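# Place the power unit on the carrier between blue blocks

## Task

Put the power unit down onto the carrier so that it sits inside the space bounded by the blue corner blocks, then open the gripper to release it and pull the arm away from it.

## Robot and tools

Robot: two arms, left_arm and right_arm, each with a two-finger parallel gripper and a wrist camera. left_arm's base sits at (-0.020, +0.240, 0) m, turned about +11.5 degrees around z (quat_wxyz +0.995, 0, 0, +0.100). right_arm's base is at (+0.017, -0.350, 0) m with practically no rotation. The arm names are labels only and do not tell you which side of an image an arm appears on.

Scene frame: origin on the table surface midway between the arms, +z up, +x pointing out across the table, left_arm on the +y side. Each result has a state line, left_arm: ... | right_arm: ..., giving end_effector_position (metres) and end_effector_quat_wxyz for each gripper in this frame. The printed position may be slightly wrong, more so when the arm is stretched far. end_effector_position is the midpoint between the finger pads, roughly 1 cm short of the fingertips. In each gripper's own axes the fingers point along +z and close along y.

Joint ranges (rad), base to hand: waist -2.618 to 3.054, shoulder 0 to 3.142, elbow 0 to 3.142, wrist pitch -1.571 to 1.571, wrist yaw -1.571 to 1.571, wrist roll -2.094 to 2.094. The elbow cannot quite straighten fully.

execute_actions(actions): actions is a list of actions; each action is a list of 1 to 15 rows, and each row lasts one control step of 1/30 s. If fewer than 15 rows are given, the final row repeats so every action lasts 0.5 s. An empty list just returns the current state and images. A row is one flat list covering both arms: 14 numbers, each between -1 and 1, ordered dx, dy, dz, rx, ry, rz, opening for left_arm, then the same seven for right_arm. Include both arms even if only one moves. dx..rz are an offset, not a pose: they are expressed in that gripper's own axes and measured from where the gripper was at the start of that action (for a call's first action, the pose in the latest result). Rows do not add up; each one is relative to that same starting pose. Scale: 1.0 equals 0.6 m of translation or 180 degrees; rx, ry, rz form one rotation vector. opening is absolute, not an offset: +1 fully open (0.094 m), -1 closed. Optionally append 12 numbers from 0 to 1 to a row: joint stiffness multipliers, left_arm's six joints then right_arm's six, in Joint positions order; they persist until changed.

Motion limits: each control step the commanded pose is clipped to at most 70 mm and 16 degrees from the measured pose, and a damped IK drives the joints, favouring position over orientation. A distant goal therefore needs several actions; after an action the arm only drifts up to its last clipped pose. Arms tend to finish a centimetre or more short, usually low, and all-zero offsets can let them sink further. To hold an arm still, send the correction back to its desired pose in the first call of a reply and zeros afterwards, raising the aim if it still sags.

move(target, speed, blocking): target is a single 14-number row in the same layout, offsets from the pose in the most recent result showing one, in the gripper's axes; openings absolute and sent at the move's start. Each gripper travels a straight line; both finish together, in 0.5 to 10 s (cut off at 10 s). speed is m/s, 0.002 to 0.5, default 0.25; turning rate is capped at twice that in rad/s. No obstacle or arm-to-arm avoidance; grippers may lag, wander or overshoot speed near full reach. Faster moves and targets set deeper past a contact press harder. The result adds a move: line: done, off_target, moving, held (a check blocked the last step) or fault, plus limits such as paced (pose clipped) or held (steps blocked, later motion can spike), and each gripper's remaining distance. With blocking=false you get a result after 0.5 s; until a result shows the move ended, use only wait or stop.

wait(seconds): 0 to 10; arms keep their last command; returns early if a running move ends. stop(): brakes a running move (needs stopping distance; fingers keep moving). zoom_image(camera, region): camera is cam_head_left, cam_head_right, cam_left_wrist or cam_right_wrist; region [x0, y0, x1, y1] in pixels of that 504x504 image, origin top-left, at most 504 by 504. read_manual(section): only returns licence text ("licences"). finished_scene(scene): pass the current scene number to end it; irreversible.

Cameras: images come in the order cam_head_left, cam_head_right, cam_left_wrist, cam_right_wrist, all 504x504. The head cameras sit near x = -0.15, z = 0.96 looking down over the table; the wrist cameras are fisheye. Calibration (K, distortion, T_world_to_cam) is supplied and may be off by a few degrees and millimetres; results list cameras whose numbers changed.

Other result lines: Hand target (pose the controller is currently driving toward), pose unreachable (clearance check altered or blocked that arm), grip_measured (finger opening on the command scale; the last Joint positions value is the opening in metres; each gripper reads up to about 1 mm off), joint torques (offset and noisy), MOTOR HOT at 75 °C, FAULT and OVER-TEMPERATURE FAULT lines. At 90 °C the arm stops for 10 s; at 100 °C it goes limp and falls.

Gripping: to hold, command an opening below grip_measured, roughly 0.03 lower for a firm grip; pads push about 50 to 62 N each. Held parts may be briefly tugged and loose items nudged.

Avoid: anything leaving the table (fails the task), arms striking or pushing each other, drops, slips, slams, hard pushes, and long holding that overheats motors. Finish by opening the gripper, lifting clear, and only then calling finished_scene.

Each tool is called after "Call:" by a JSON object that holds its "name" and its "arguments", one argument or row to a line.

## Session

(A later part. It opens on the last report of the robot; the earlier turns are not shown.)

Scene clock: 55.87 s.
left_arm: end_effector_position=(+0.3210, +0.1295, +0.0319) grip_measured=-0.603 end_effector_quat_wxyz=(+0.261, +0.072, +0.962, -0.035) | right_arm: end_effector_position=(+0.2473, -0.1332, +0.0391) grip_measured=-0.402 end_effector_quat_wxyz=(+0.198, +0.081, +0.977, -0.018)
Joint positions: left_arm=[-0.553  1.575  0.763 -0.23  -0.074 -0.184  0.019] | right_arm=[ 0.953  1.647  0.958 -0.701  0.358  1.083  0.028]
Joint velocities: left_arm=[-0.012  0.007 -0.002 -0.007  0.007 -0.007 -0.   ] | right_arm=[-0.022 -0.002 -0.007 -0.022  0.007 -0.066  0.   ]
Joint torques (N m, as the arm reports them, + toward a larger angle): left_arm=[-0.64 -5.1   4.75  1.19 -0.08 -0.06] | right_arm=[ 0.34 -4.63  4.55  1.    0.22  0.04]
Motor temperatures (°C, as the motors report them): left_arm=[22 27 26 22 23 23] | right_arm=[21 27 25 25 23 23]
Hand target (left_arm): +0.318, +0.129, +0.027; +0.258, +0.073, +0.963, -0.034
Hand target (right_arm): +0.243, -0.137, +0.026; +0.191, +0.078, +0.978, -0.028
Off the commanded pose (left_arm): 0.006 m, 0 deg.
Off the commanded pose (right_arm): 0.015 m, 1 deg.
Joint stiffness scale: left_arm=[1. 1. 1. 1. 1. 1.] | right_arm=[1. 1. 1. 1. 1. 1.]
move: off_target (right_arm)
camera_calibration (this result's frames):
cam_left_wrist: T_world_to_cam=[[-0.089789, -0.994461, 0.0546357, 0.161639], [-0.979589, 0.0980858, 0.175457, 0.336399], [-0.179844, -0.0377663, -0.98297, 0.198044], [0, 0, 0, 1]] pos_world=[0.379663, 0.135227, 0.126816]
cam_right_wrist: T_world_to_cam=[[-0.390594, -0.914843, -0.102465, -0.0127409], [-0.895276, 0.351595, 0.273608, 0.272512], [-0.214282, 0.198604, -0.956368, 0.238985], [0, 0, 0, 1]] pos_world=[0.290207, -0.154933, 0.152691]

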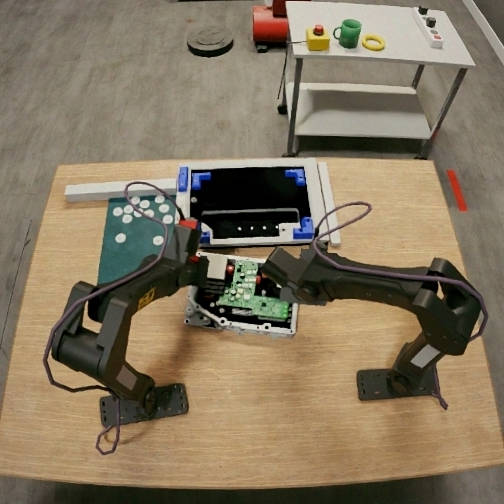

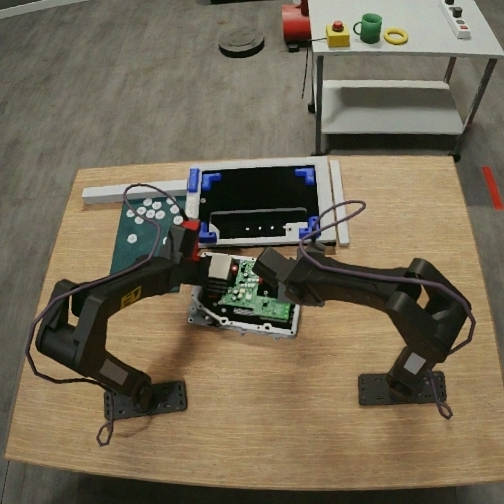

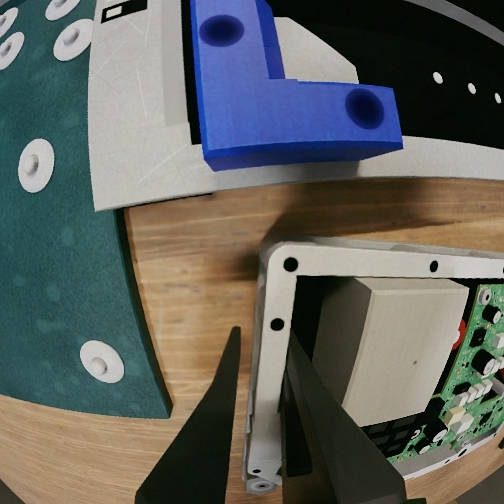

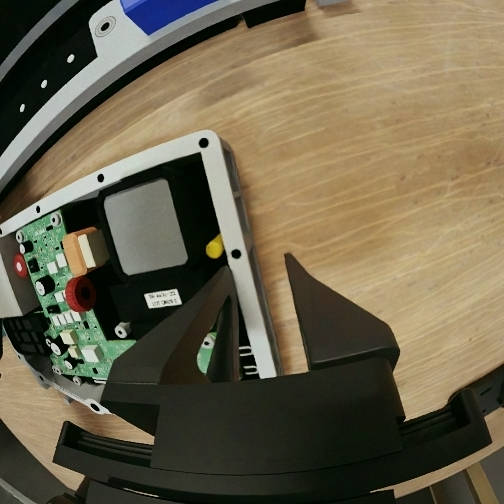

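Call:
{"name": "move", "arguments": {
  "target": [0,0,0,0,0,0,-0.6,0.012,0.002,0.025,0,0,0,-0.55],
  "speed": 0.04
}}

Call:
{"name": "move", "arguments": {
  "target": [0,-0.005,0,0,0,0,-0.84,0,0.008,0,0,0,0,-0.84]
}}

Call:
{"name": "move", "arguments": {
  "target": [-0.092,0,-0.158,0,0,0,-0.84,-0.071,0,-0.169,0,0,0,-0.84],
  "speed": 0.08
}}

Scene clock: 61.10 s.
left_arm: end_effector_position=(+0.3211, +0.1294, +0.0320) grip_measured=-0.603 end_effector_quat_wxyz=(+0.261, +0.072, +0.962, -0.035) | right_arm: end_effector_position=(+0.2493, -0.1288, +0.0301) grip_measured=-0.548 end_effector_quat_wxyz=(+0.200, +0.081, +0.976, -0.010)
Joint positions: left_arm=[-0.553  1.575  0.763 -0.23  -0.074 -0.184  0.019] | right_arm=[ 0.953  1.669  0.94  -0.646  0.354  1.083  0.021]
Joint velocities: left_arm=[ 0.007  0.007  0.002 -0.095  0.007 -0.037 -0.002] | right_arm=[ 0.027 -0.027 -0.007 -0.007  0.022  0.007  0.   ]
Joint torques (N m, as the arm reports them, + toward a larger angle): left_arm=[-0.02 -5.53  5.88  1.06 -0.03 -0.02] | right_arm=[ 0.3  -5.5   5.32  0.83  0.28  0.06]
Motor temperatures (°C, as the motors report them): left_arm=[22 27 26 22 23 23] | right_arm=[21 27 25 25 23 23]
Hand target (left_arm): +0.321, +0.129, +0.032; +0.261, +0.072, +0.962, -0.035
Hand target (right_arm): +0.246, -0.132, +0.023; +0.198, +0.080, +0.977, -0.018
Off the commanded pose (left_arm): 0.000 m, 0 deg.
Off the commanded pose (right_arm): 0.009 m, 1 deg.
Joint stiffness scale: left_arm=[1. 1. 1. 1. 1. 1.] | right_arm=[1. 1. 1. 1. 1. 1.]
move: done
camera_calibration (this result's frames):
cam_left_wrist: T_world_to_cam=[[-0.0898282, -0.994447, 0.054834, 0.161595], [-0.979714, 0.0981321, 0.17473, 0.336595], [-0.179141, -0.038026, -0.983088, 0.197974], [0, 0, 0, 1]] pos_world=[0.379748, 0.135195, 0.126952]
cam_right_wrist: T_world_to_cam=[[-0.388596, -0.913849, -0.117787, -0.00874368], [-0.897262, 0.346234, 0.27394, 0.275011], [-0.209558, 0.212138, -0.954507, 0.230414], [0, 0, 0, 1]] pos_world=[0.291644, -0.152088, 0.143566]

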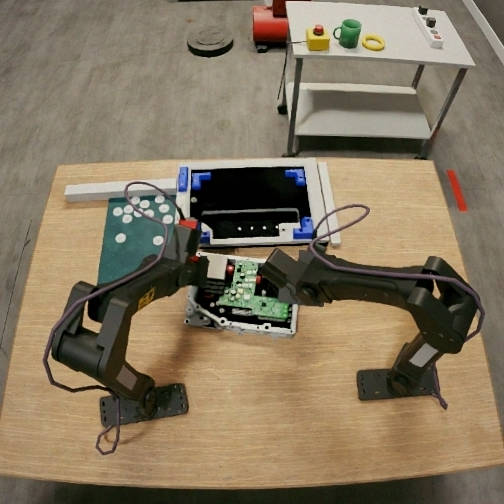

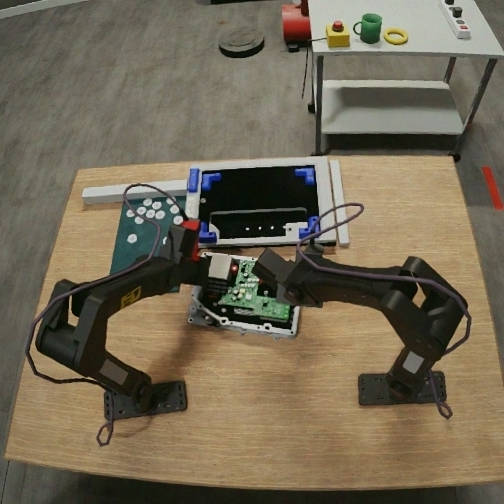

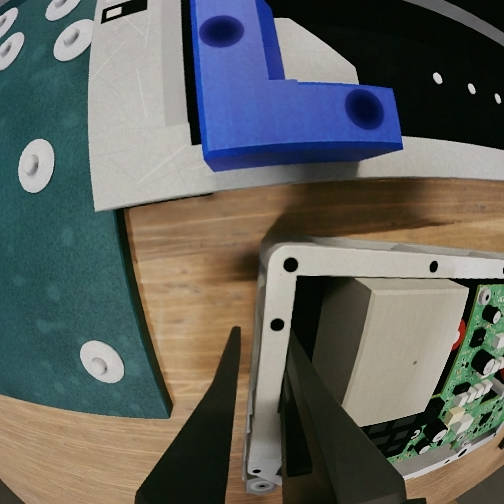

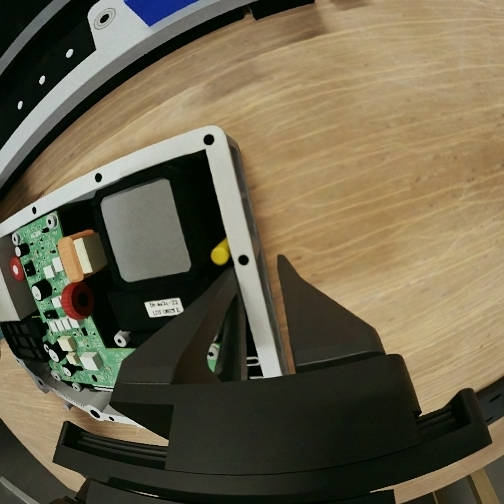

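Scene clock: 61.80 s.
left_arm: end_effector_position=(+0.3204, +0.1262, +0.0321) grip_measured=-0.804 end_effector_quat_wxyz=(+0.260, +0.069, +0.962, -0.043) | right_arm: end_effector_position=(+0.2504, -0.1244, +0.0305) grip_measured=-0.807 end_effector_quat_wxyz=(+0.201, +0.083, +0.976, -0.000)
Joint positions: left_arm=[-0.557  1.575  0.763 -0.228 -0.061 -0.196  0.009] | right_arm=[ 0.954  1.669  0.94  -0.629  0.346  1.085  0.009]
Joint velocities: left_arm=[-0.007 -0.002 -0.002 -0.081  0.022  0.007  0.001] | right_arm=[ 0.007  0.007 -0.017  0.007 -0.022 -0.007  0.   ]
Joint torques (N m, as the arm reports them, + toward a larger angle): left_arm=[-0.59 -5.4   6.09  1.04 -0.22  0.  ] | right_arm=[ 0.51 -5.22  8.27  0.57  0.33  0.06]
Motor temperatures (°C, as the motors report them): left_arm=[22 27 26 22 23 23] | right_arm=[21 27 25 25 23 23]
Hand target (left_arm): +0.321, +0.127, +0.032; +0.261, +0.072, +0.962, -0.035
Hand target (right_arm): +0.250, -0.124, +0.030; +0.200, +0.081, +0.976, -0.010
Off the commanded pose (left_arm): 0.000 m, 1 deg.
Off the commanded pose (right_arm): 0.001 m, 1 deg.
Joint stiffness scale: left_arm=[1. 1. 1. 1. 1. 1.] | right_arm=[1. 1. 1. 1. 1. 1.]
move: done
camera_calibration (this result's frames):
cam_left_wrist: T_world_to_cam=[[-0.0881774, -0.993497, 0.0720298, 0.157064], [-0.979195, 0.0997212, 0.176731, 0.335748], [-0.182764, -0.0549476, -0.98162, 0.201025], [0, 0, 0, 1]] pos_world=[0.379352, 0.133607, 0.12668]
cam_right_wrist: T_world_to_cam=[[-0.38749, -0.9116, -0.137247, -0.00364757], [-0.898489, 0.340131, 0.27754, 0.27383], [-0.206324, 0.230859, -0.95086, 0.231447], [0, 0, 0, 1]] pos_world=[0.292373, -0.149895, 0.143574]

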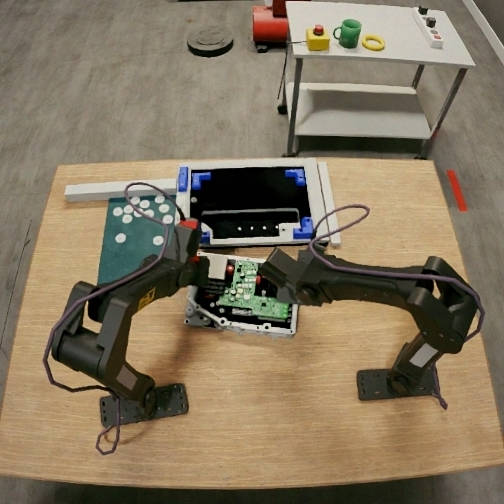

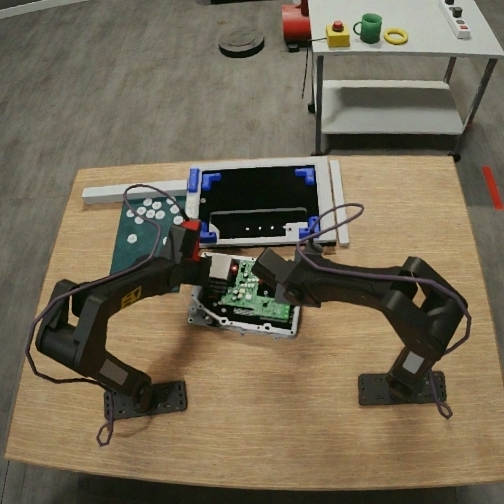

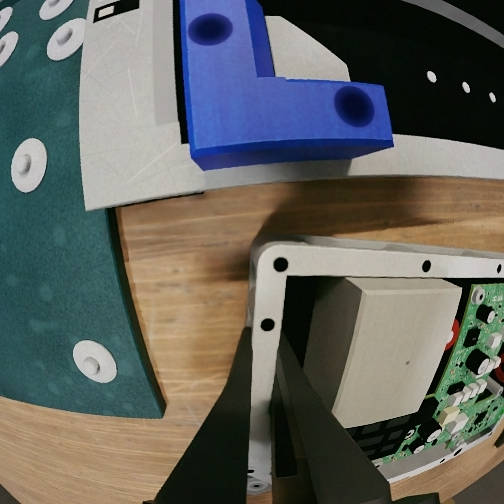

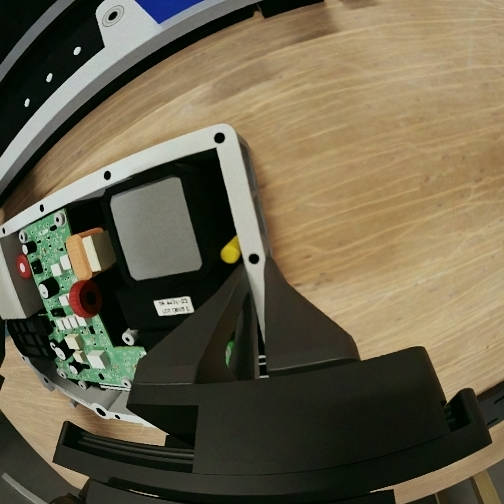

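Scene clock: 63.73 s.
left_arm: end_effector_position=(+0.3017, +0.1263, +0.1066) grip_measured=-0.804 end_effector_quat_wxyz=(+0.206, +0.070, +0.975, -0.049) | right_arm: end_effector_position=(+0.2368, -0.1238, +0.1098) grip_measured=-0.807 end_effector_quat_wxyz=(+0.158, +0.069, +0.985, -0.008)
Joint positions: left_arm=[-0.554  1.461  1.029 -0.713 -0.021 -0.207  0.009] | right_arm=[ 0.954  1.585  1.209 -1.038  0.279  1.071  0.009]
Joint velocities: left_arm=[-0.002  0.002 -0.002 -0.007 -0.007 -0.007  0.   ] | right_arm=[-0.002  0.012  0.002 -0.066  0.022 -0.007 -0.   ]
Joint torques (N m, as the arm reports them, + toward a larger angle): left_arm=[ 1.05 -8.37 10.81  0.99 -0.4   0.19] | right_arm=[-0.64 -8.94 11.35  0.33  0.9   0.08]
Motor temperatures (°C, as the motors report them): left_arm=[22 27 27 22 23 23] | right_arm=[21 27 26 25 23 23]
Hand target (left_arm): +0.319, +0.131, +0.142; +0.260, +0.068, +0.962, -0.043
Hand target (right_arm): +0.250, -0.128, +0.139; +0.200, +0.084, +0.976, +0.001
Off the commanded pose (left_arm): 0.040 m, 6 deg.
Off the commanded pose (right_arm): 0.033 m, 5 deg.
Joint stiffness scale: left_arm=[1. 1. 1. 1. 1. 1.] | right_arm=[1. 1. 1. 1. 1. 1.]
move: off_target (left_arm, right_arm)
camera_calibration (this result's frames):
cam_left_wrist: T_world_to_cam=[[-0.0861031, -0.992789, 0.0834055, 0.148311], [-0.952625, 0.106552, 0.284872, 0.283839], [-0.291705, -0.0549258, -0.95493, 0.30075], [0, 0, 0, 1]] pos_world=[0.370892, 0.133516, 0.193968]
cam_right_wrist: T_world_to_cam=[[-0.374033, -0.922835, -0.0920564, -0.0071147], [-0.879531, 0.321486, 0.350815, 0.224579], [-0.29415, 0.212183, -0.931909, 0.320327], [0, 0, 0, 1]] pos_world=[0.289088, -0.146733, 0.219075]

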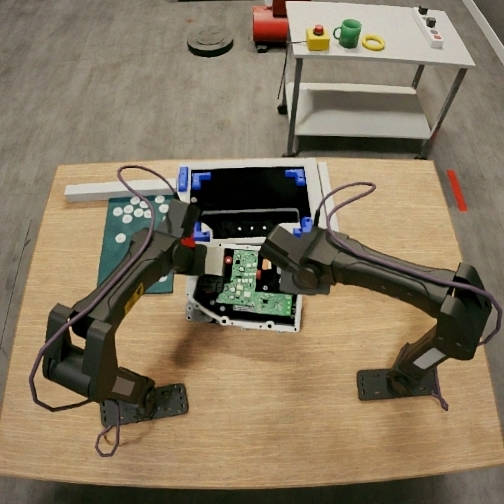

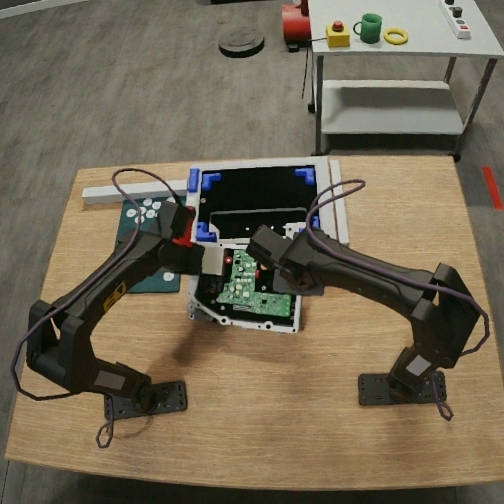

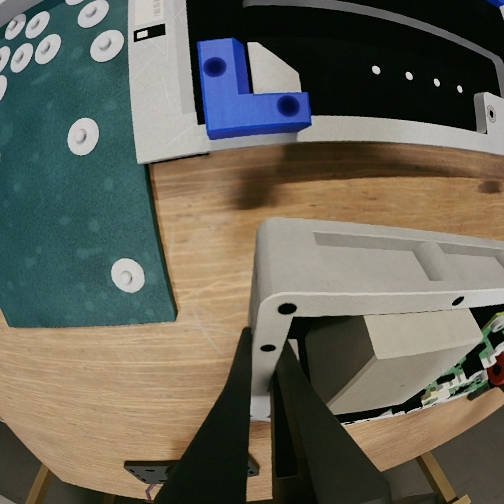

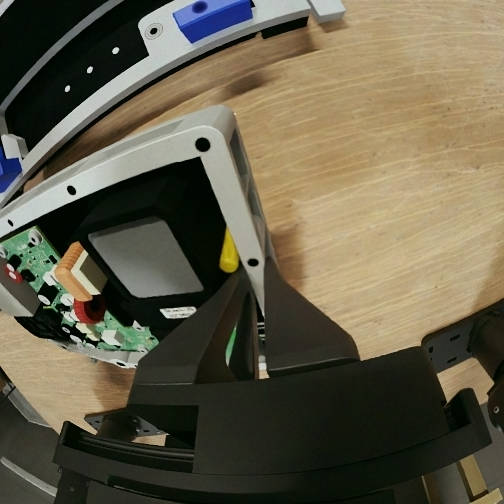

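Call:
{"name": "move", "arguments": {
  "target": [0,0,0.1,0,-0.06,0,-0.84,0,0,0.105,0,-0.05,0,-0.84],
  "speed": 0.05
}}

Scene clock: 68.37 s.
left_arm: end_effector_position=(+0.3065, +0.1205, +0.0398) grip_measured=-0.804 end_effector_quat_wxyz=(+0.251, +0.060, +0.964, -0.064) | right_arm: end_effector_position=(+0.2401, -0.1297, +0.0393) grip_measured=-0.807 end_effector_quat_wxyz=(+0.188, +0.065, +0.980, -0.017)
Joint positions: left_arm=[-0.57   1.516  0.747 -0.278 -0.03  -0.238  0.009] | right_arm=[ 0.969  1.644  0.962 -0.719  0.342  1.072  0.009]
Joint velocities: left_arm=[-0.017 -0.012  0.002 -0.051 -0.022 -0.051 -0.001] | right_arm=[ 0.002 -0.002  0.007 -0.037 -0.007 -0.081 -0.   ]
Joint torques (N m, as the arm reports them, + toward a larger angle): left_arm=[-0.46 -5.76  6.29  1.78 -0.52  0.15] | right_arm=[ 0.64 -7.04  7.29  1.1   0.99  0.  ]
Motor temperatures (°C, as the motors report them): left_arm=[22 27 28 23 23 23] | right_arm=[21 28 27 25 23 23]
Hand target (left_arm): +0.324, +0.120, +0.053; +0.295, +0.064, +0.952, -0.054
Hand target (right_arm): +0.255, -0.126, +0.051; +0.234, +0.070, +0.970, -0.012
Off the commanded pose (left_arm): 0.022 m, 6 deg.
Off the commanded pose (right_arm): 0.020 m, 6 deg.
Joint stiffness scale: left_arm=[1. 1. 1. 1. 1. 1.] | right_arm=[1. 1. 1. 1. 1. 1.]
move: off_target (left_arm, right_arm)
camera_calibration (this result's frames):
cam_left_wrist: T_world_to_cam=[[-0.078538, -0.99007, 0.116593, 0.144532], [-0.97595, 0.100216, 0.193594, 0.319605], [-0.203356, -0.098584, -0.974129, 0.217026], [0, 0, 0, 1]] pos_world=[0.367403, 0.132462, 0.132686]
cam_right_wrist: T_world_to_cam=[[-0.365043, -0.926515, -0.0911775, -0.0204187], [-0.899682, 0.325886, 0.290465, 0.261832], [-0.239407, 0.188063, -0.952532, 0.241411], [0, 0, 0, 1]] pos_world=[0.285907, -0.149646, 0.152037]

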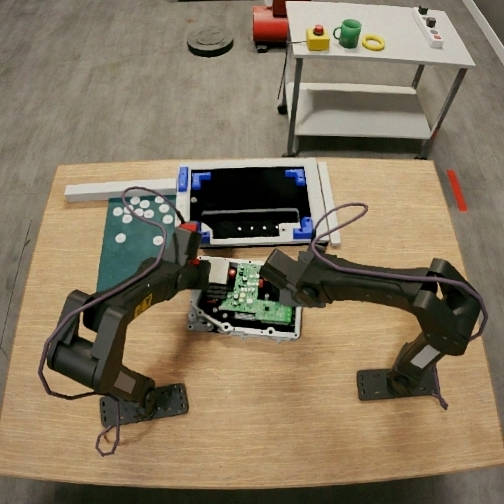

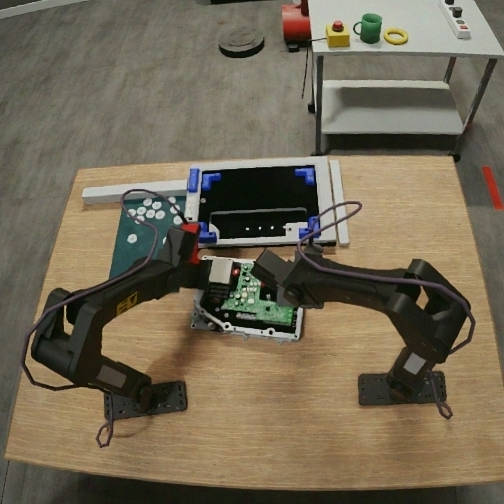

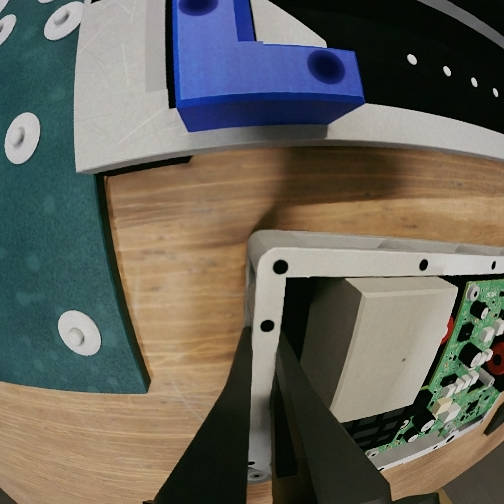

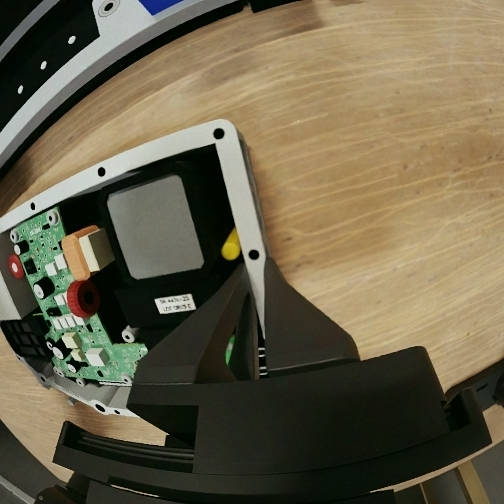

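Slide right gripper back along the wall.

Call:
{"name": "move", "arguments": {
  "target": [0.005,0,0.01,0,0,0,-0.84,0.005,0,0.01,0,0,0,-0.84],
  "speed": 0.03
}}

Call:
{"name": "move", "arguments": {
  "target": [0.012,0,-0.005,0,-0.01,0,-0.68,0.088,-0.003,-0.035,0,0,0,-0.65],
  "speed": 0.04
}}

Scene clock: 72.00 s.
left_arm: end_effector_position=(+0.3018, +0.1221, +0.0336) grip_measured=-0.804 end_effector_quat_wxyz=(+0.237, +0.056, +0.968, -0.061) | right_arm: end_effector_position=(+0.2352, -0.1281, +0.0334) grip_measured=-0.807 end_effector_quat_wxyz=(+0.172, +0.064, +0.983, -0.016)
Joint positions: left_arm=[-0.57   1.529  0.747 -0.295 -0.029 -0.246  0.009] | right_arm=[ 0.969  1.657  0.96  -0.719  0.313  1.074  0.009]
Joint velocities: left_arm=[-0.002 -0.002 -0.002 -0.007 -0.037  0.022 -0.   ] | right_arm=[-0.002 -0.022 -0.002 -0.037 -0.007  0.007 -0.001]
Joint torques (N m, as the arm reports them, + toward a larger angle): left_arm=[-0.17 -4.9   4.89  1.48 -0.02  0.03] | right_arm=[ 0.11 -6.3   5.6   0.93  0.51  0.02]
Motor temperatures (°C, as the motors report them): left_arm=[22 27 27 23 23 23] | right_arm=[21 28 27 25 23 23]
Hand target (left_arm): +0.307, +0.120, +0.033; +0.251, +0.059, +0.964, -0.063
Hand target (right_arm): +0.239, -0.130, +0.033; +0.188, +0.066, +0.980, -0.018
Off the commanded pose (left_arm): 0.005 m, 2 deg.
Off the commanded pose (right_arm): 0.005 m, 2 deg.
Joint stiffness scale: left_arm=[1. 1. 1. 1. 1. 1.] | right_arm=[1. 1. 1. 1. 1. 1.]
move: done
camera_calibration (this result's frames):
cam_left_wrist: T_world_to_cam=[[-0.0691032, -0.991255, 0.112419, 0.143908], [-0.970375, 0.0929398, 0.223013, 0.314299], [-0.231511, -0.0936781, -0.968311, 0.21787], [0, 0, 0, 1]] pos_world=[0.365372, 0.133848, 0.124696]
cam_right_wrist: T_world_to_cam=[[-0.365137, -0.927172, -0.08383, -0.0215782], [-0.89088, 0.321865, 0.320525, 0.255063], [-0.2702, 0.191718, -0.943523, 0.241774], [0, 0, 0, 1]] pos_world=[0.284678, -0.148455, 0.144557]

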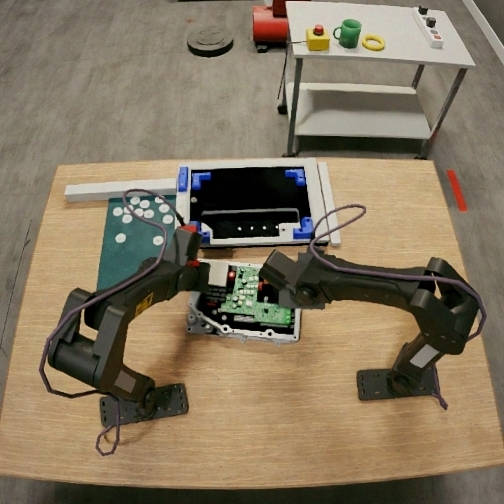

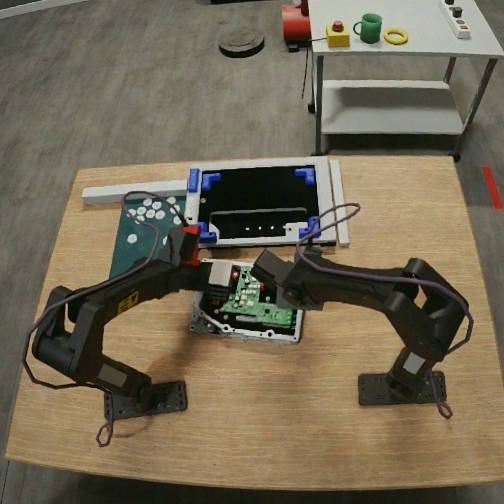

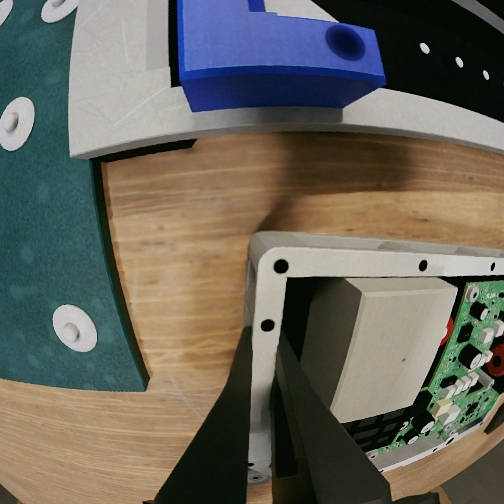

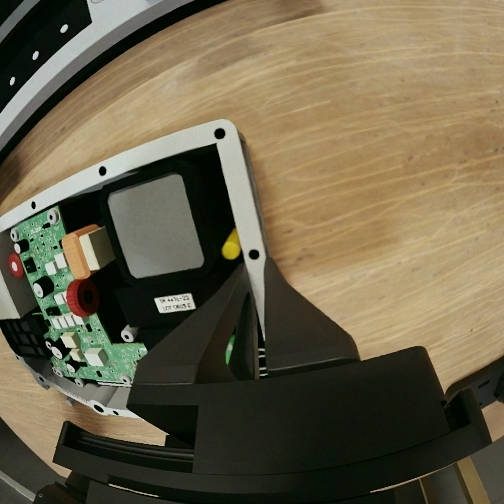

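Scene clock: 73.73 s.
left_arm: end_effector_position=(+0.2984, +0.1238, +0.0319) grip_measured=-0.683 end_effector_quat_wxyz=(+0.249, +0.053, +0.965, -0.064) | right_arm: end_effector_position=(+0.1869, -0.1187, +0.0370) grip_measured=-0.652 end_effector_quat_wxyz=(+0.182, +0.064, +0.981, -0.013)
Joint positions: left_arm=[-0.57   1.504  0.703 -0.251 -0.031 -0.253  0.015] | right_arm=[ 1.152  1.599  0.91  -0.774  0.352  1.26   0.016]
Joint velocities: left_arm=[ 0.022  0.007 -0.027  0.007  0.007  0.007  0.   ] | right_arm=[-0.027 -0.012 -0.002 -0.007  0.007 -0.051  0.001]
Joint torques (N m, as the arm reports them, + toward a larger angle): left_arm=[-1.07 -6.52  4.56  1.08 -0.15 -0.05] | right_arm=[ 0.76 -6.68  5.41  0.43  0.1   0.13]
Motor temperatures (°C, as the motors report them): left_arm=[22 27 27 23 23 23] | right_arm=[21 28 27 25 23 23]
Hand target (left_arm): +0.294, +0.123, +0.033; +0.252, +0.055, +0.964, -0.062
Hand target (right_arm): +0.180, -0.123, +0.036; +0.175, +0.064, +0.982, -0.016
Off the commanded pose (left_arm): 0.005 m, 1 deg.
Off the commanded pose (right_arm): 0.009 m, 1 deg.
Joint stiffness scale: left_arm=[1. 1. 1. 1. 1. 1.] | right_arm=[1. 1. 1. 1. 1. 1.]
move: done
camera_calibration (this result's frames):
cam_left_wrist: T_world_to_cam=[[-0.0650127, -0.990548, 0.120778, 0.14401], [-0.975758, 0.0884503, 0.200181, 0.314148], [-0.208972, -0.104836, -0.972286, 0.210428], [0, 0, 0, 1]] pos_world=[0.359868, 0.136923, 0.124316]
cam_right_wrist: T_world_to_cam=[[-0.361044, -0.927636, -0.0955957, -0.0306141], [-0.898076, 0.318252, 0.303605, 0.209361], [-0.251211, 0.195467, -0.94799, 0.227276], [0, 0, 0, 1]] pos_world=[0.234063, -0.139453, 0.148965]

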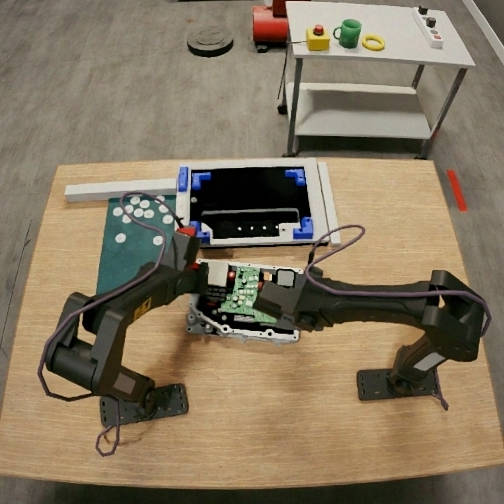

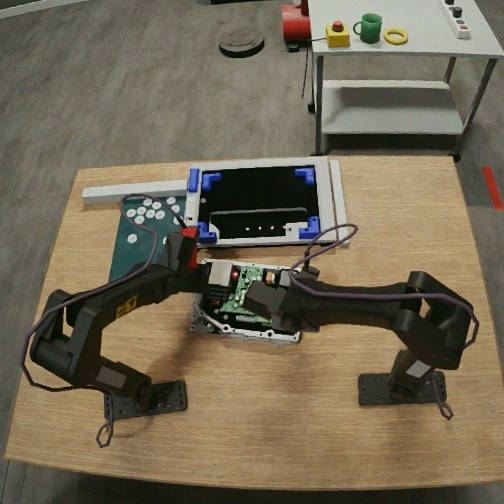

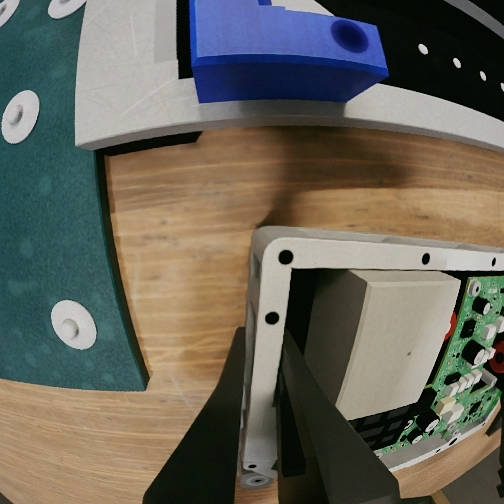

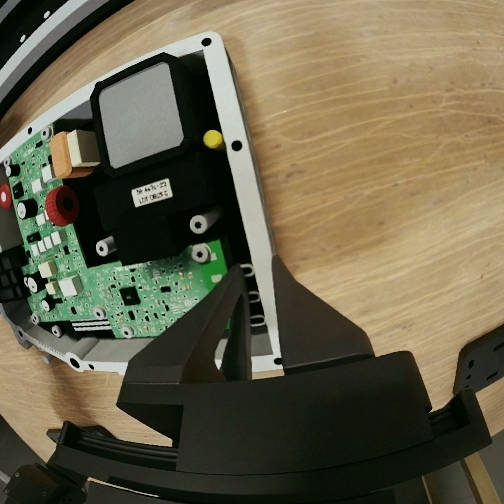

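Call:
{"name": "move", "arguments": {
  "target": [0,0,0,0,0,0,-0.88,0,-0.004,0,0,0,0,-0.88]
}}

Call:
{"name": "move", "arguments": {
  "target": [-0.125,-0.015,-0.18,0,-0.03,0,-0.88,-0.1,0,-0.195,0,-0.025,0,-0.88],
  "speed": 0.08
}}

Scene clock: 77.07 s.
left_arm: end_effector_position=(+0.2985, +0.1234, +0.0320) grip_measured=-0.809 end_effector_quat_wxyz=(+0.249, +0.053, +0.965, -0.065) | right_arm: end_effector_position=(+0.1864, -0.1205, +0.0369) grip_measured=-0.839 end_effector_quat_wxyz=(+0.182, +0.065, +0.981, -0.016)
Joint positions: left_arm=[-0.57   1.504  0.703 -0.25  -0.029 -0.253  0.009] | right_arm=[ 1.152  1.599  0.91  -0.781  0.354  1.264  0.008]
Joint velocities: left_arm=[ 0.002 -0.007  0.002 -0.022 -0.022 -0.007  0.001] | right_arm=[ 0.002 -0.017 -0.017  0.022 -0.007 -0.037 -0.001]
Joint torques (N m, as the arm reports them, + toward a larger angle): left_arm=[-0.01 -5.    5.9   1.04 -0.03 -0.01] | right_arm=[-0.28 -6.19  6.02  0.64  0.2  -0.05]
Motor temperatures (°C, as the motors report them): left_arm=[22 27 27 23 23 23] | right_arm=[21 28 26 25 23 23]
Hand target (left_arm): +0.298, +0.124, +0.032; +0.249, +0.053, +0.965, -0.064
Hand target (right_arm): +0.187, -0.121, +0.037; +0.182, +0.063, +0.981, -0.013
Off the commanded pose (left_arm): 0.000 m, 0 deg.
Off the commanded pose (right_arm): 0.001 m, 0 deg.
Joint stiffness scale: left_arm=[1. 1. 1. 1. 1. 1.] | right_arm=[1. 1. 1. 1. 1. 1.]
move: done
camera_calibration (this result's frames):
cam_left_wrist: T_world_to_cam=[[-0.0654654, -0.990214, 0.123252, 0.143578], [-0.975692, 0.0894092, 0.200079, 0.314047], [-0.209141, -0.107158, -0.971996, 0.210792], [0, 0, 0, 1]] pos_world=[0.359898, 0.136682, 0.124359]
cam_right_wrist: T_world_to_cam=[[-0.364306, -0.927004, -0.0891322, -0.0319924], [-0.896527, 0.323199, 0.302955, 0.209826], [-0.252033, 0.190278, -0.948828, 0.226962], [0, 0, 0, 1]] pos_world=[0.233661, -0.140658, 0.148929]

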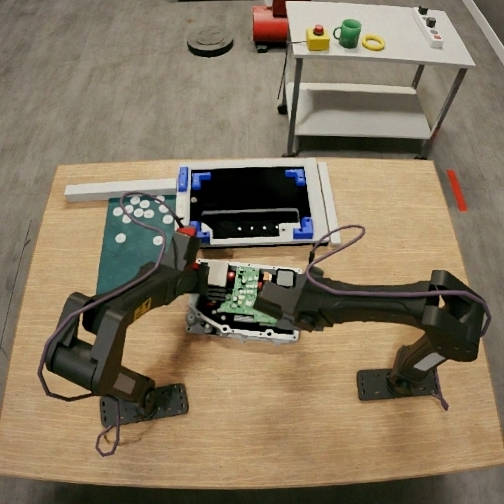

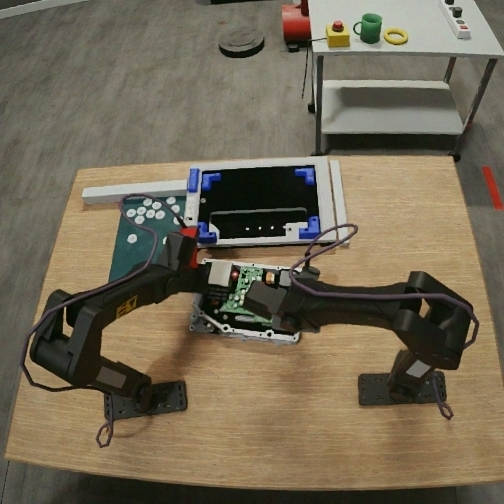

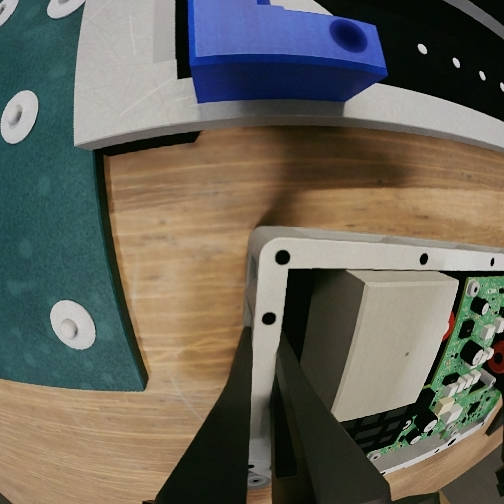

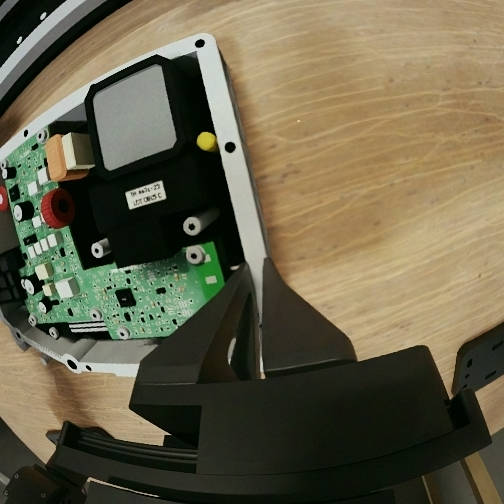

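Scene clock: 79.07 s.
left_arm: end_effector_position=(+0.2874, +0.1279, +0.1209) grip_measured=-0.809 end_effector_quat_wxyz=(+0.223, +0.043, +0.972, -0.059) | right_arm: end_effector_position=(+0.1854, -0.1179, +0.1362) grip_measured=-0.839 end_effector_quat_wxyz=(+0.170, +0.058, +0.983, -0.032)
Joint positions: left_arm=[-0.57   1.364  0.988 -0.729 -0.03  -0.275  0.009] | right_arm=[ 1.152  1.545  1.27  -1.232  0.342  1.257  0.008]
Joint velocities: left_arm=[ 0.002  0.022  0.007 -0.037  0.022  0.007  0.   ] | right_arm=[-0.002 -0.012  0.002  0.037  0.007 -0.125 -0.001]
Joint torques (N m, as the arm reports them, + toward a larger angle): left_arm=[ 0.56 -7.92 11.46  1.38 -0.26  0.24] | right_arm=[-0.62 -8.35 11.37  0.19  1.12 -0.03]
Motor temperatures (°C, as the motors report them): left_arm=[22 27 28 23 23 23] | right_arm=[21 28 27 25 23 23]
Hand target (left_arm): +0.309, +0.126, +0.164; +0.294, +0.048, +0.952, -0.066
Hand target (right_arm): +0.201, -0.122, +0.166; +0.219, +0.065, +0.973, -0.018
Off the commanded pose (left_arm): 0.049 m, 8 deg.
Off the commanded pose (right_arm): 0.035 m, 6 deg.
Joint stiffness scale: left_arm=[1. 1. 1. 1. 1. 1.] | right_arm=[1. 1. 1. 1. 1. 1.]
move: off_target (left_arm, right_arm)
camera_calibration (this result's frames):
cam_left_wrist: T_world_to_cam=[[-0.0396552, -0.992496, 0.115666, 0.130138], [-0.965365, 0.0679284, 0.251905, 0.278625], [-0.257872, -0.101671, -0.960815, 0.307319], [0, 0, 0, 1]] pos_world=[0.353384, 0.14148, 0.210037]
cam_right_wrist: T_world_to_cam=[[-0.359585, -0.931698, -0.0513565, -0.027642], [-0.890869, 0.326413, 0.315923, 0.175608], [-0.277582, 0.159353, -0.947394, 0.321398], [0, 0, 0, 1]] pos_world=[0.235718, -0.13429, 0.247592]

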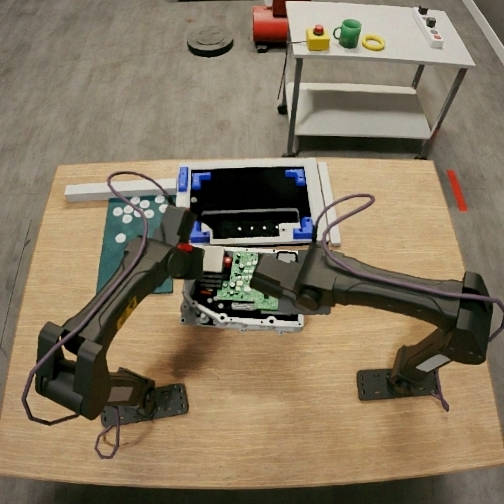

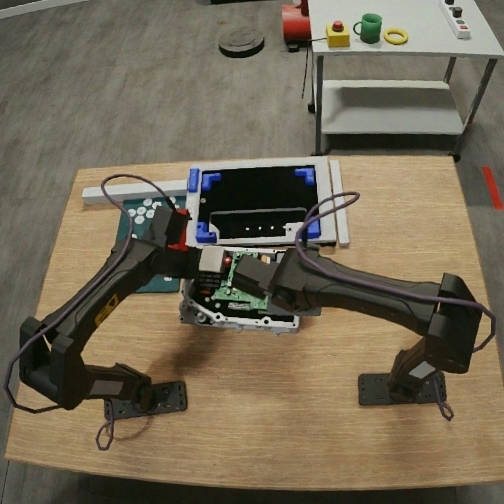

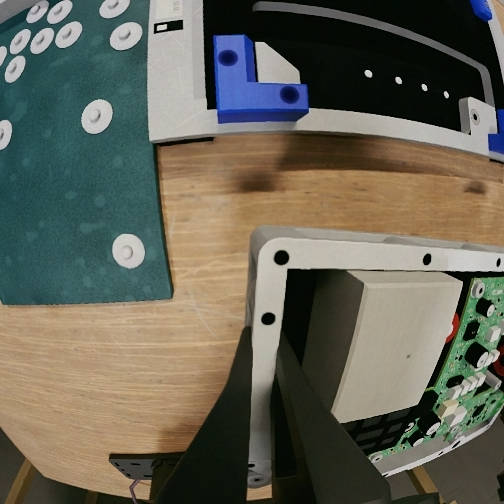

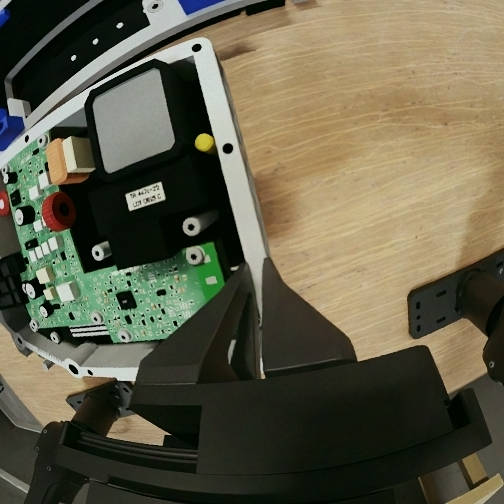

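Call:
{"name": "execute_actions", "arguments": {
  "actions": [
    [[-0.11,0,-0.028,-0.005,-0.05,-0.008,-0.88,-0.094,0.003,-0.019,-0.008,-0.035,-0.008,-0.88]],
    [[-0.11,0,-0.028,-0.005,-0.05,-0.008,-0.88,-0.094,0.003,-0.019,-0.008,-0.035,-0.008,-0.88]],
    [[-0.11,0,-0.028,-0.005,-0.05,-0.008,-0.88,-0.094,0.003,-0.019,-0.008,-0.035,-0.008,-0.88]],
    [[-0.11,0,-0.028,-0.005,-0.05,-0.008,-0.88,-0.094,0.003,-0.019,-0.008,-0.035,-0.008,-0.88]]
  ]
}}

Scene clock: 88.83 s.
left_arm: end_effector_position=(+0.3716, +0.1286, +0.1345) grip_measured=-0.809 end_effector_quat_wxyz=(+0.232, -0.019, +0.972, -0.036) | right_arm: end_effector_position=(+0.3000, -0.1291, +0.1445) grip_measured=-0.836 end_effector_quat_wxyz=(+0.165, -0.018, +0.985, -0.047)
Joint positions: left_arm=[-0.516  1.663  1.321 -0.762 -0.083 -0.335  0.009] | right_arm=[ 0.808  1.729  1.498 -1.167  0.299  0.744  0.008]
Joint velocities: left_arm=[ 0.007 -0.012  0.007 -0.007 -0.022  0.007 -0.   ] | right_arm=[-0.012  0.017 -0.017 -0.022  0.095 -0.081  0.001]
Joint torques (N m, as the arm reports them, + toward a larger angle): left_arm=[ 0.6  -9.33 11.67  1.51 -0.54  0.15] | right_arm=[-0.37 -9.23 11.67  0.99  0.84 -0.19]
Motor temperatures (°C, as the motors report them): left_arm=[22 28 31 24 23 23] | right_arm=[21 29 30 25 23 23]
Hand target (left_arm): +0.398, +0.131, +0.180; +0.308, -0.023, +0.950, -0.038
Hand target (right_arm): +0.319, -0.126, +0.175; +0.222, -0.014, +0.974, -0.032
Off the commanded pose (left_arm): 0.054 m, 9 deg.
Off the commanded pose (right_arm): 0.038 m, 7 deg.
Joint stiffness scale: left_arm=[1. 1. 1. 1. 1. 1.] | right_arm=[1. 1. 1. 1. 1. 1.]
camera_calibration (this result's frames):
cam_left_wrist: T_world_to_cam=[[0.0887251, -0.991148, 0.09876, 0.0869681], [-0.968521, -0.0626952, 0.240906, 0.375843], [-0.232581, -0.117026, -0.965511, 0.335393], [0, 0, 0, 1]] pos_world=[0.434301, 0.149011, 0.224694]
cam_right_wrist: T_world_to_cam=[[-0.221314, -0.97518, 0.00663568, -0.051954], [-0.92415, 0.211896, 0.317879, 0.273618], [-0.311395, 0.0642187, -0.948108, 0.360781], [0, 0, 0, 1]] pos_world=[0.353711, -0.131812, 0.255426]

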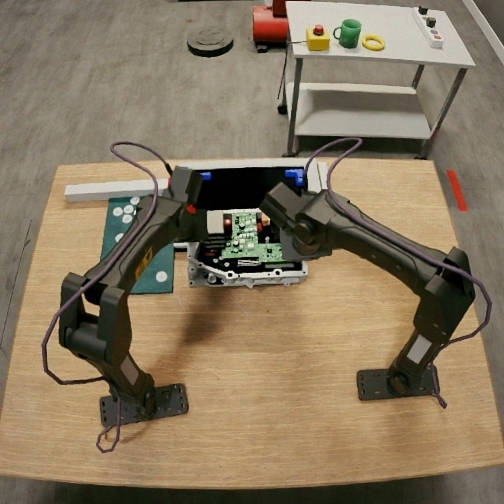

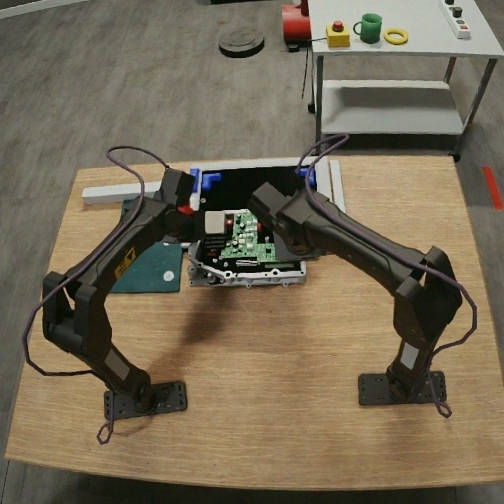

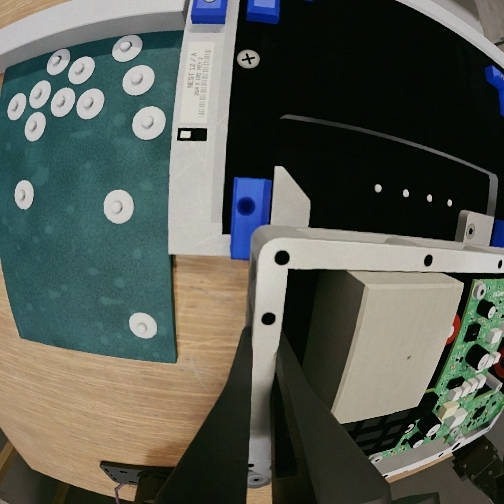

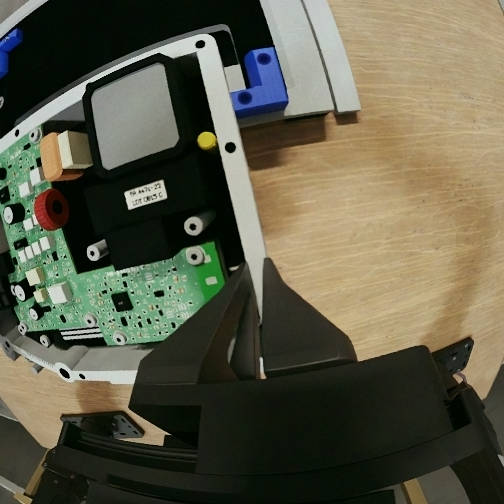

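Call:
{"name": "execute_actions", "arguments": {
  "actions": [
    [[-0.112,-0.008,-0.034,0,-0.055,0,-0.88,-0.088,-0.004,-0.028,-0.014,-0.04,0,-0.88]],
    [[-0.112,-0.008,-0.034,0,-0.055,0,-0.88,-0.088,-0.004,-0.028,-0.014,-0.04,0,-0.88]],
    [[-0.112,-0.008,-0.034,0,-0.055,0,-0.88,-0.088,-0.004,-0.028,-0.014,-0.04,0,-0.88]],
    [[-0.112,-0.008,-0.04,0,-0.055,0,-0.88,-0.088,-0.004,-0.032,-0.014,-0.04,0,-0.88]],
    [[-0.112,-0.008,-0.04,0,-0.055,0,-0.88,-0.088,-0.004,-0.032,-0.014,-0.04,0,-0.88]],
    [[-0.112,-0.008,-0.04,0,-0.055,0,-0.88,-0.088,-0.004,-0.032,-0.014,-0.04,0,-0.88]]
  ]
}}

Scene clock: 100.67 s.
left_arm: end_effector_position=(+0.4841, +0.1108, +0.1287) grip_measured=-0.809 end_effector_quat_wxyz=(+0.241, -0.038, +0.970, -0.014) | right_arm: end_effector_position=(+0.4256, -0.1522, +0.1288) grip_measured=-0.834 end_effector_quat_wxyz=(+0.135, -0.043, +0.990, -0.013)
Joint positions: left_arm=[-0.497  2.111  1.886 -0.876 -0.129 -0.344  0.009] | right_arm=[ 0.505  2.063  1.892 -1.168  0.141  0.4    0.008]
Joint velocities: left_arm=[ 0.002  0.007 -0.002  0.007 -0.066 -0.037 -0.   ] | right_arm=[-0.002  0.017 -0.007  0.022 -0.037  0.081 -0.001]
Joint torques (N m, as the arm reports them, + toward a larger angle): left_arm=[  0.55 -13.98  11.91   1.48  -0.58   0.25] | right_arm=[ -0.22 -12.82  12.15   1.26   0.34  -0.17]
Motor temperatures (°C, as the motors report them): left_arm=[22 31 33 25 24 23] | right_arm=[21 31 33 26 23 23]
Hand target (left_arm): +0.507, +0.116, +0.188; +0.324, -0.038, +0.945, -0.014
Hand target (right_arm): +0.446, -0.147, +0.170; +0.203, -0.044, +0.978, +0.007
Off the commanded pose (left_arm): 0.065 m, 10 deg.
Off the commanded pose (right_arm): 0.047 m, 8 deg.
Joint stiffness scale: left_arm=[1. 1. 1. 1. 1. 1.] | right_arm=[1. 1. 1. 1. 1. 1.]
camera_calibration (this result's frames):
cam_left_wrist: T_world_to_cam=[[0.13536, -0.988529, 0.0669884, 0.0411437], [-0.967732, -0.117403, 0.222961, 0.493039], [-0.212539, -0.0950068, -0.972523, 0.342647], [0, 0, 0, 1]] pos_world=[0.544386, 0.13111, 0.220547]
cam_right_wrist: T_world_to_cam=[[-0.165909, -0.985413, -0.037889, -0.0659983], [-0.911528, 0.138582, 0.387185, 0.374128], [-0.376286, 0.0987743, -0.921223, 0.415924], [0, 0, 0, 1]] pos_world=[0.486585, -0.157966, 0.235802]

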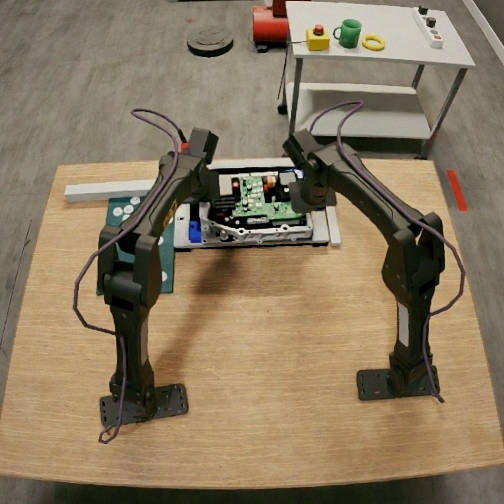

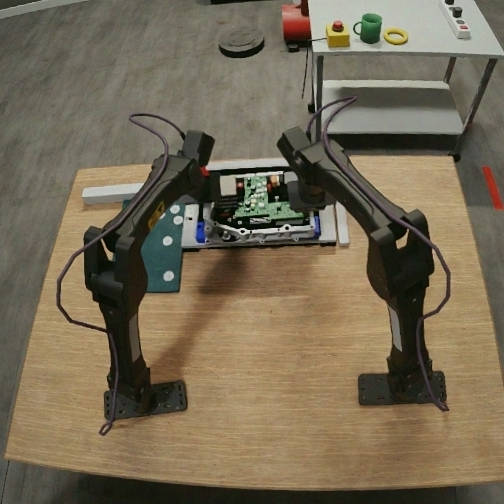

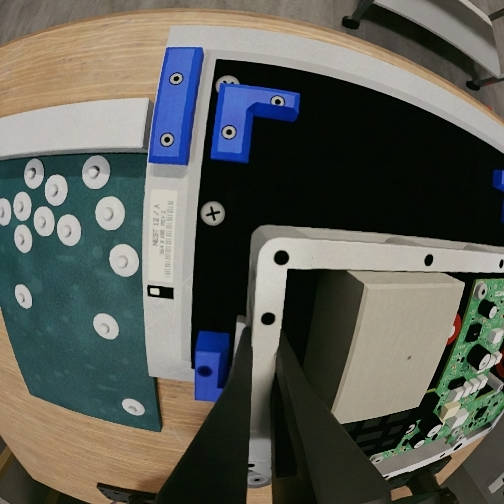

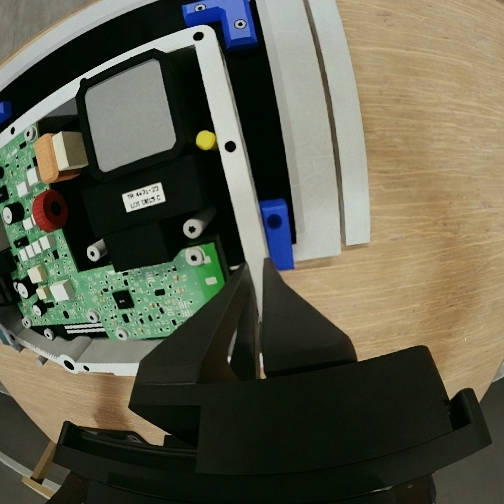

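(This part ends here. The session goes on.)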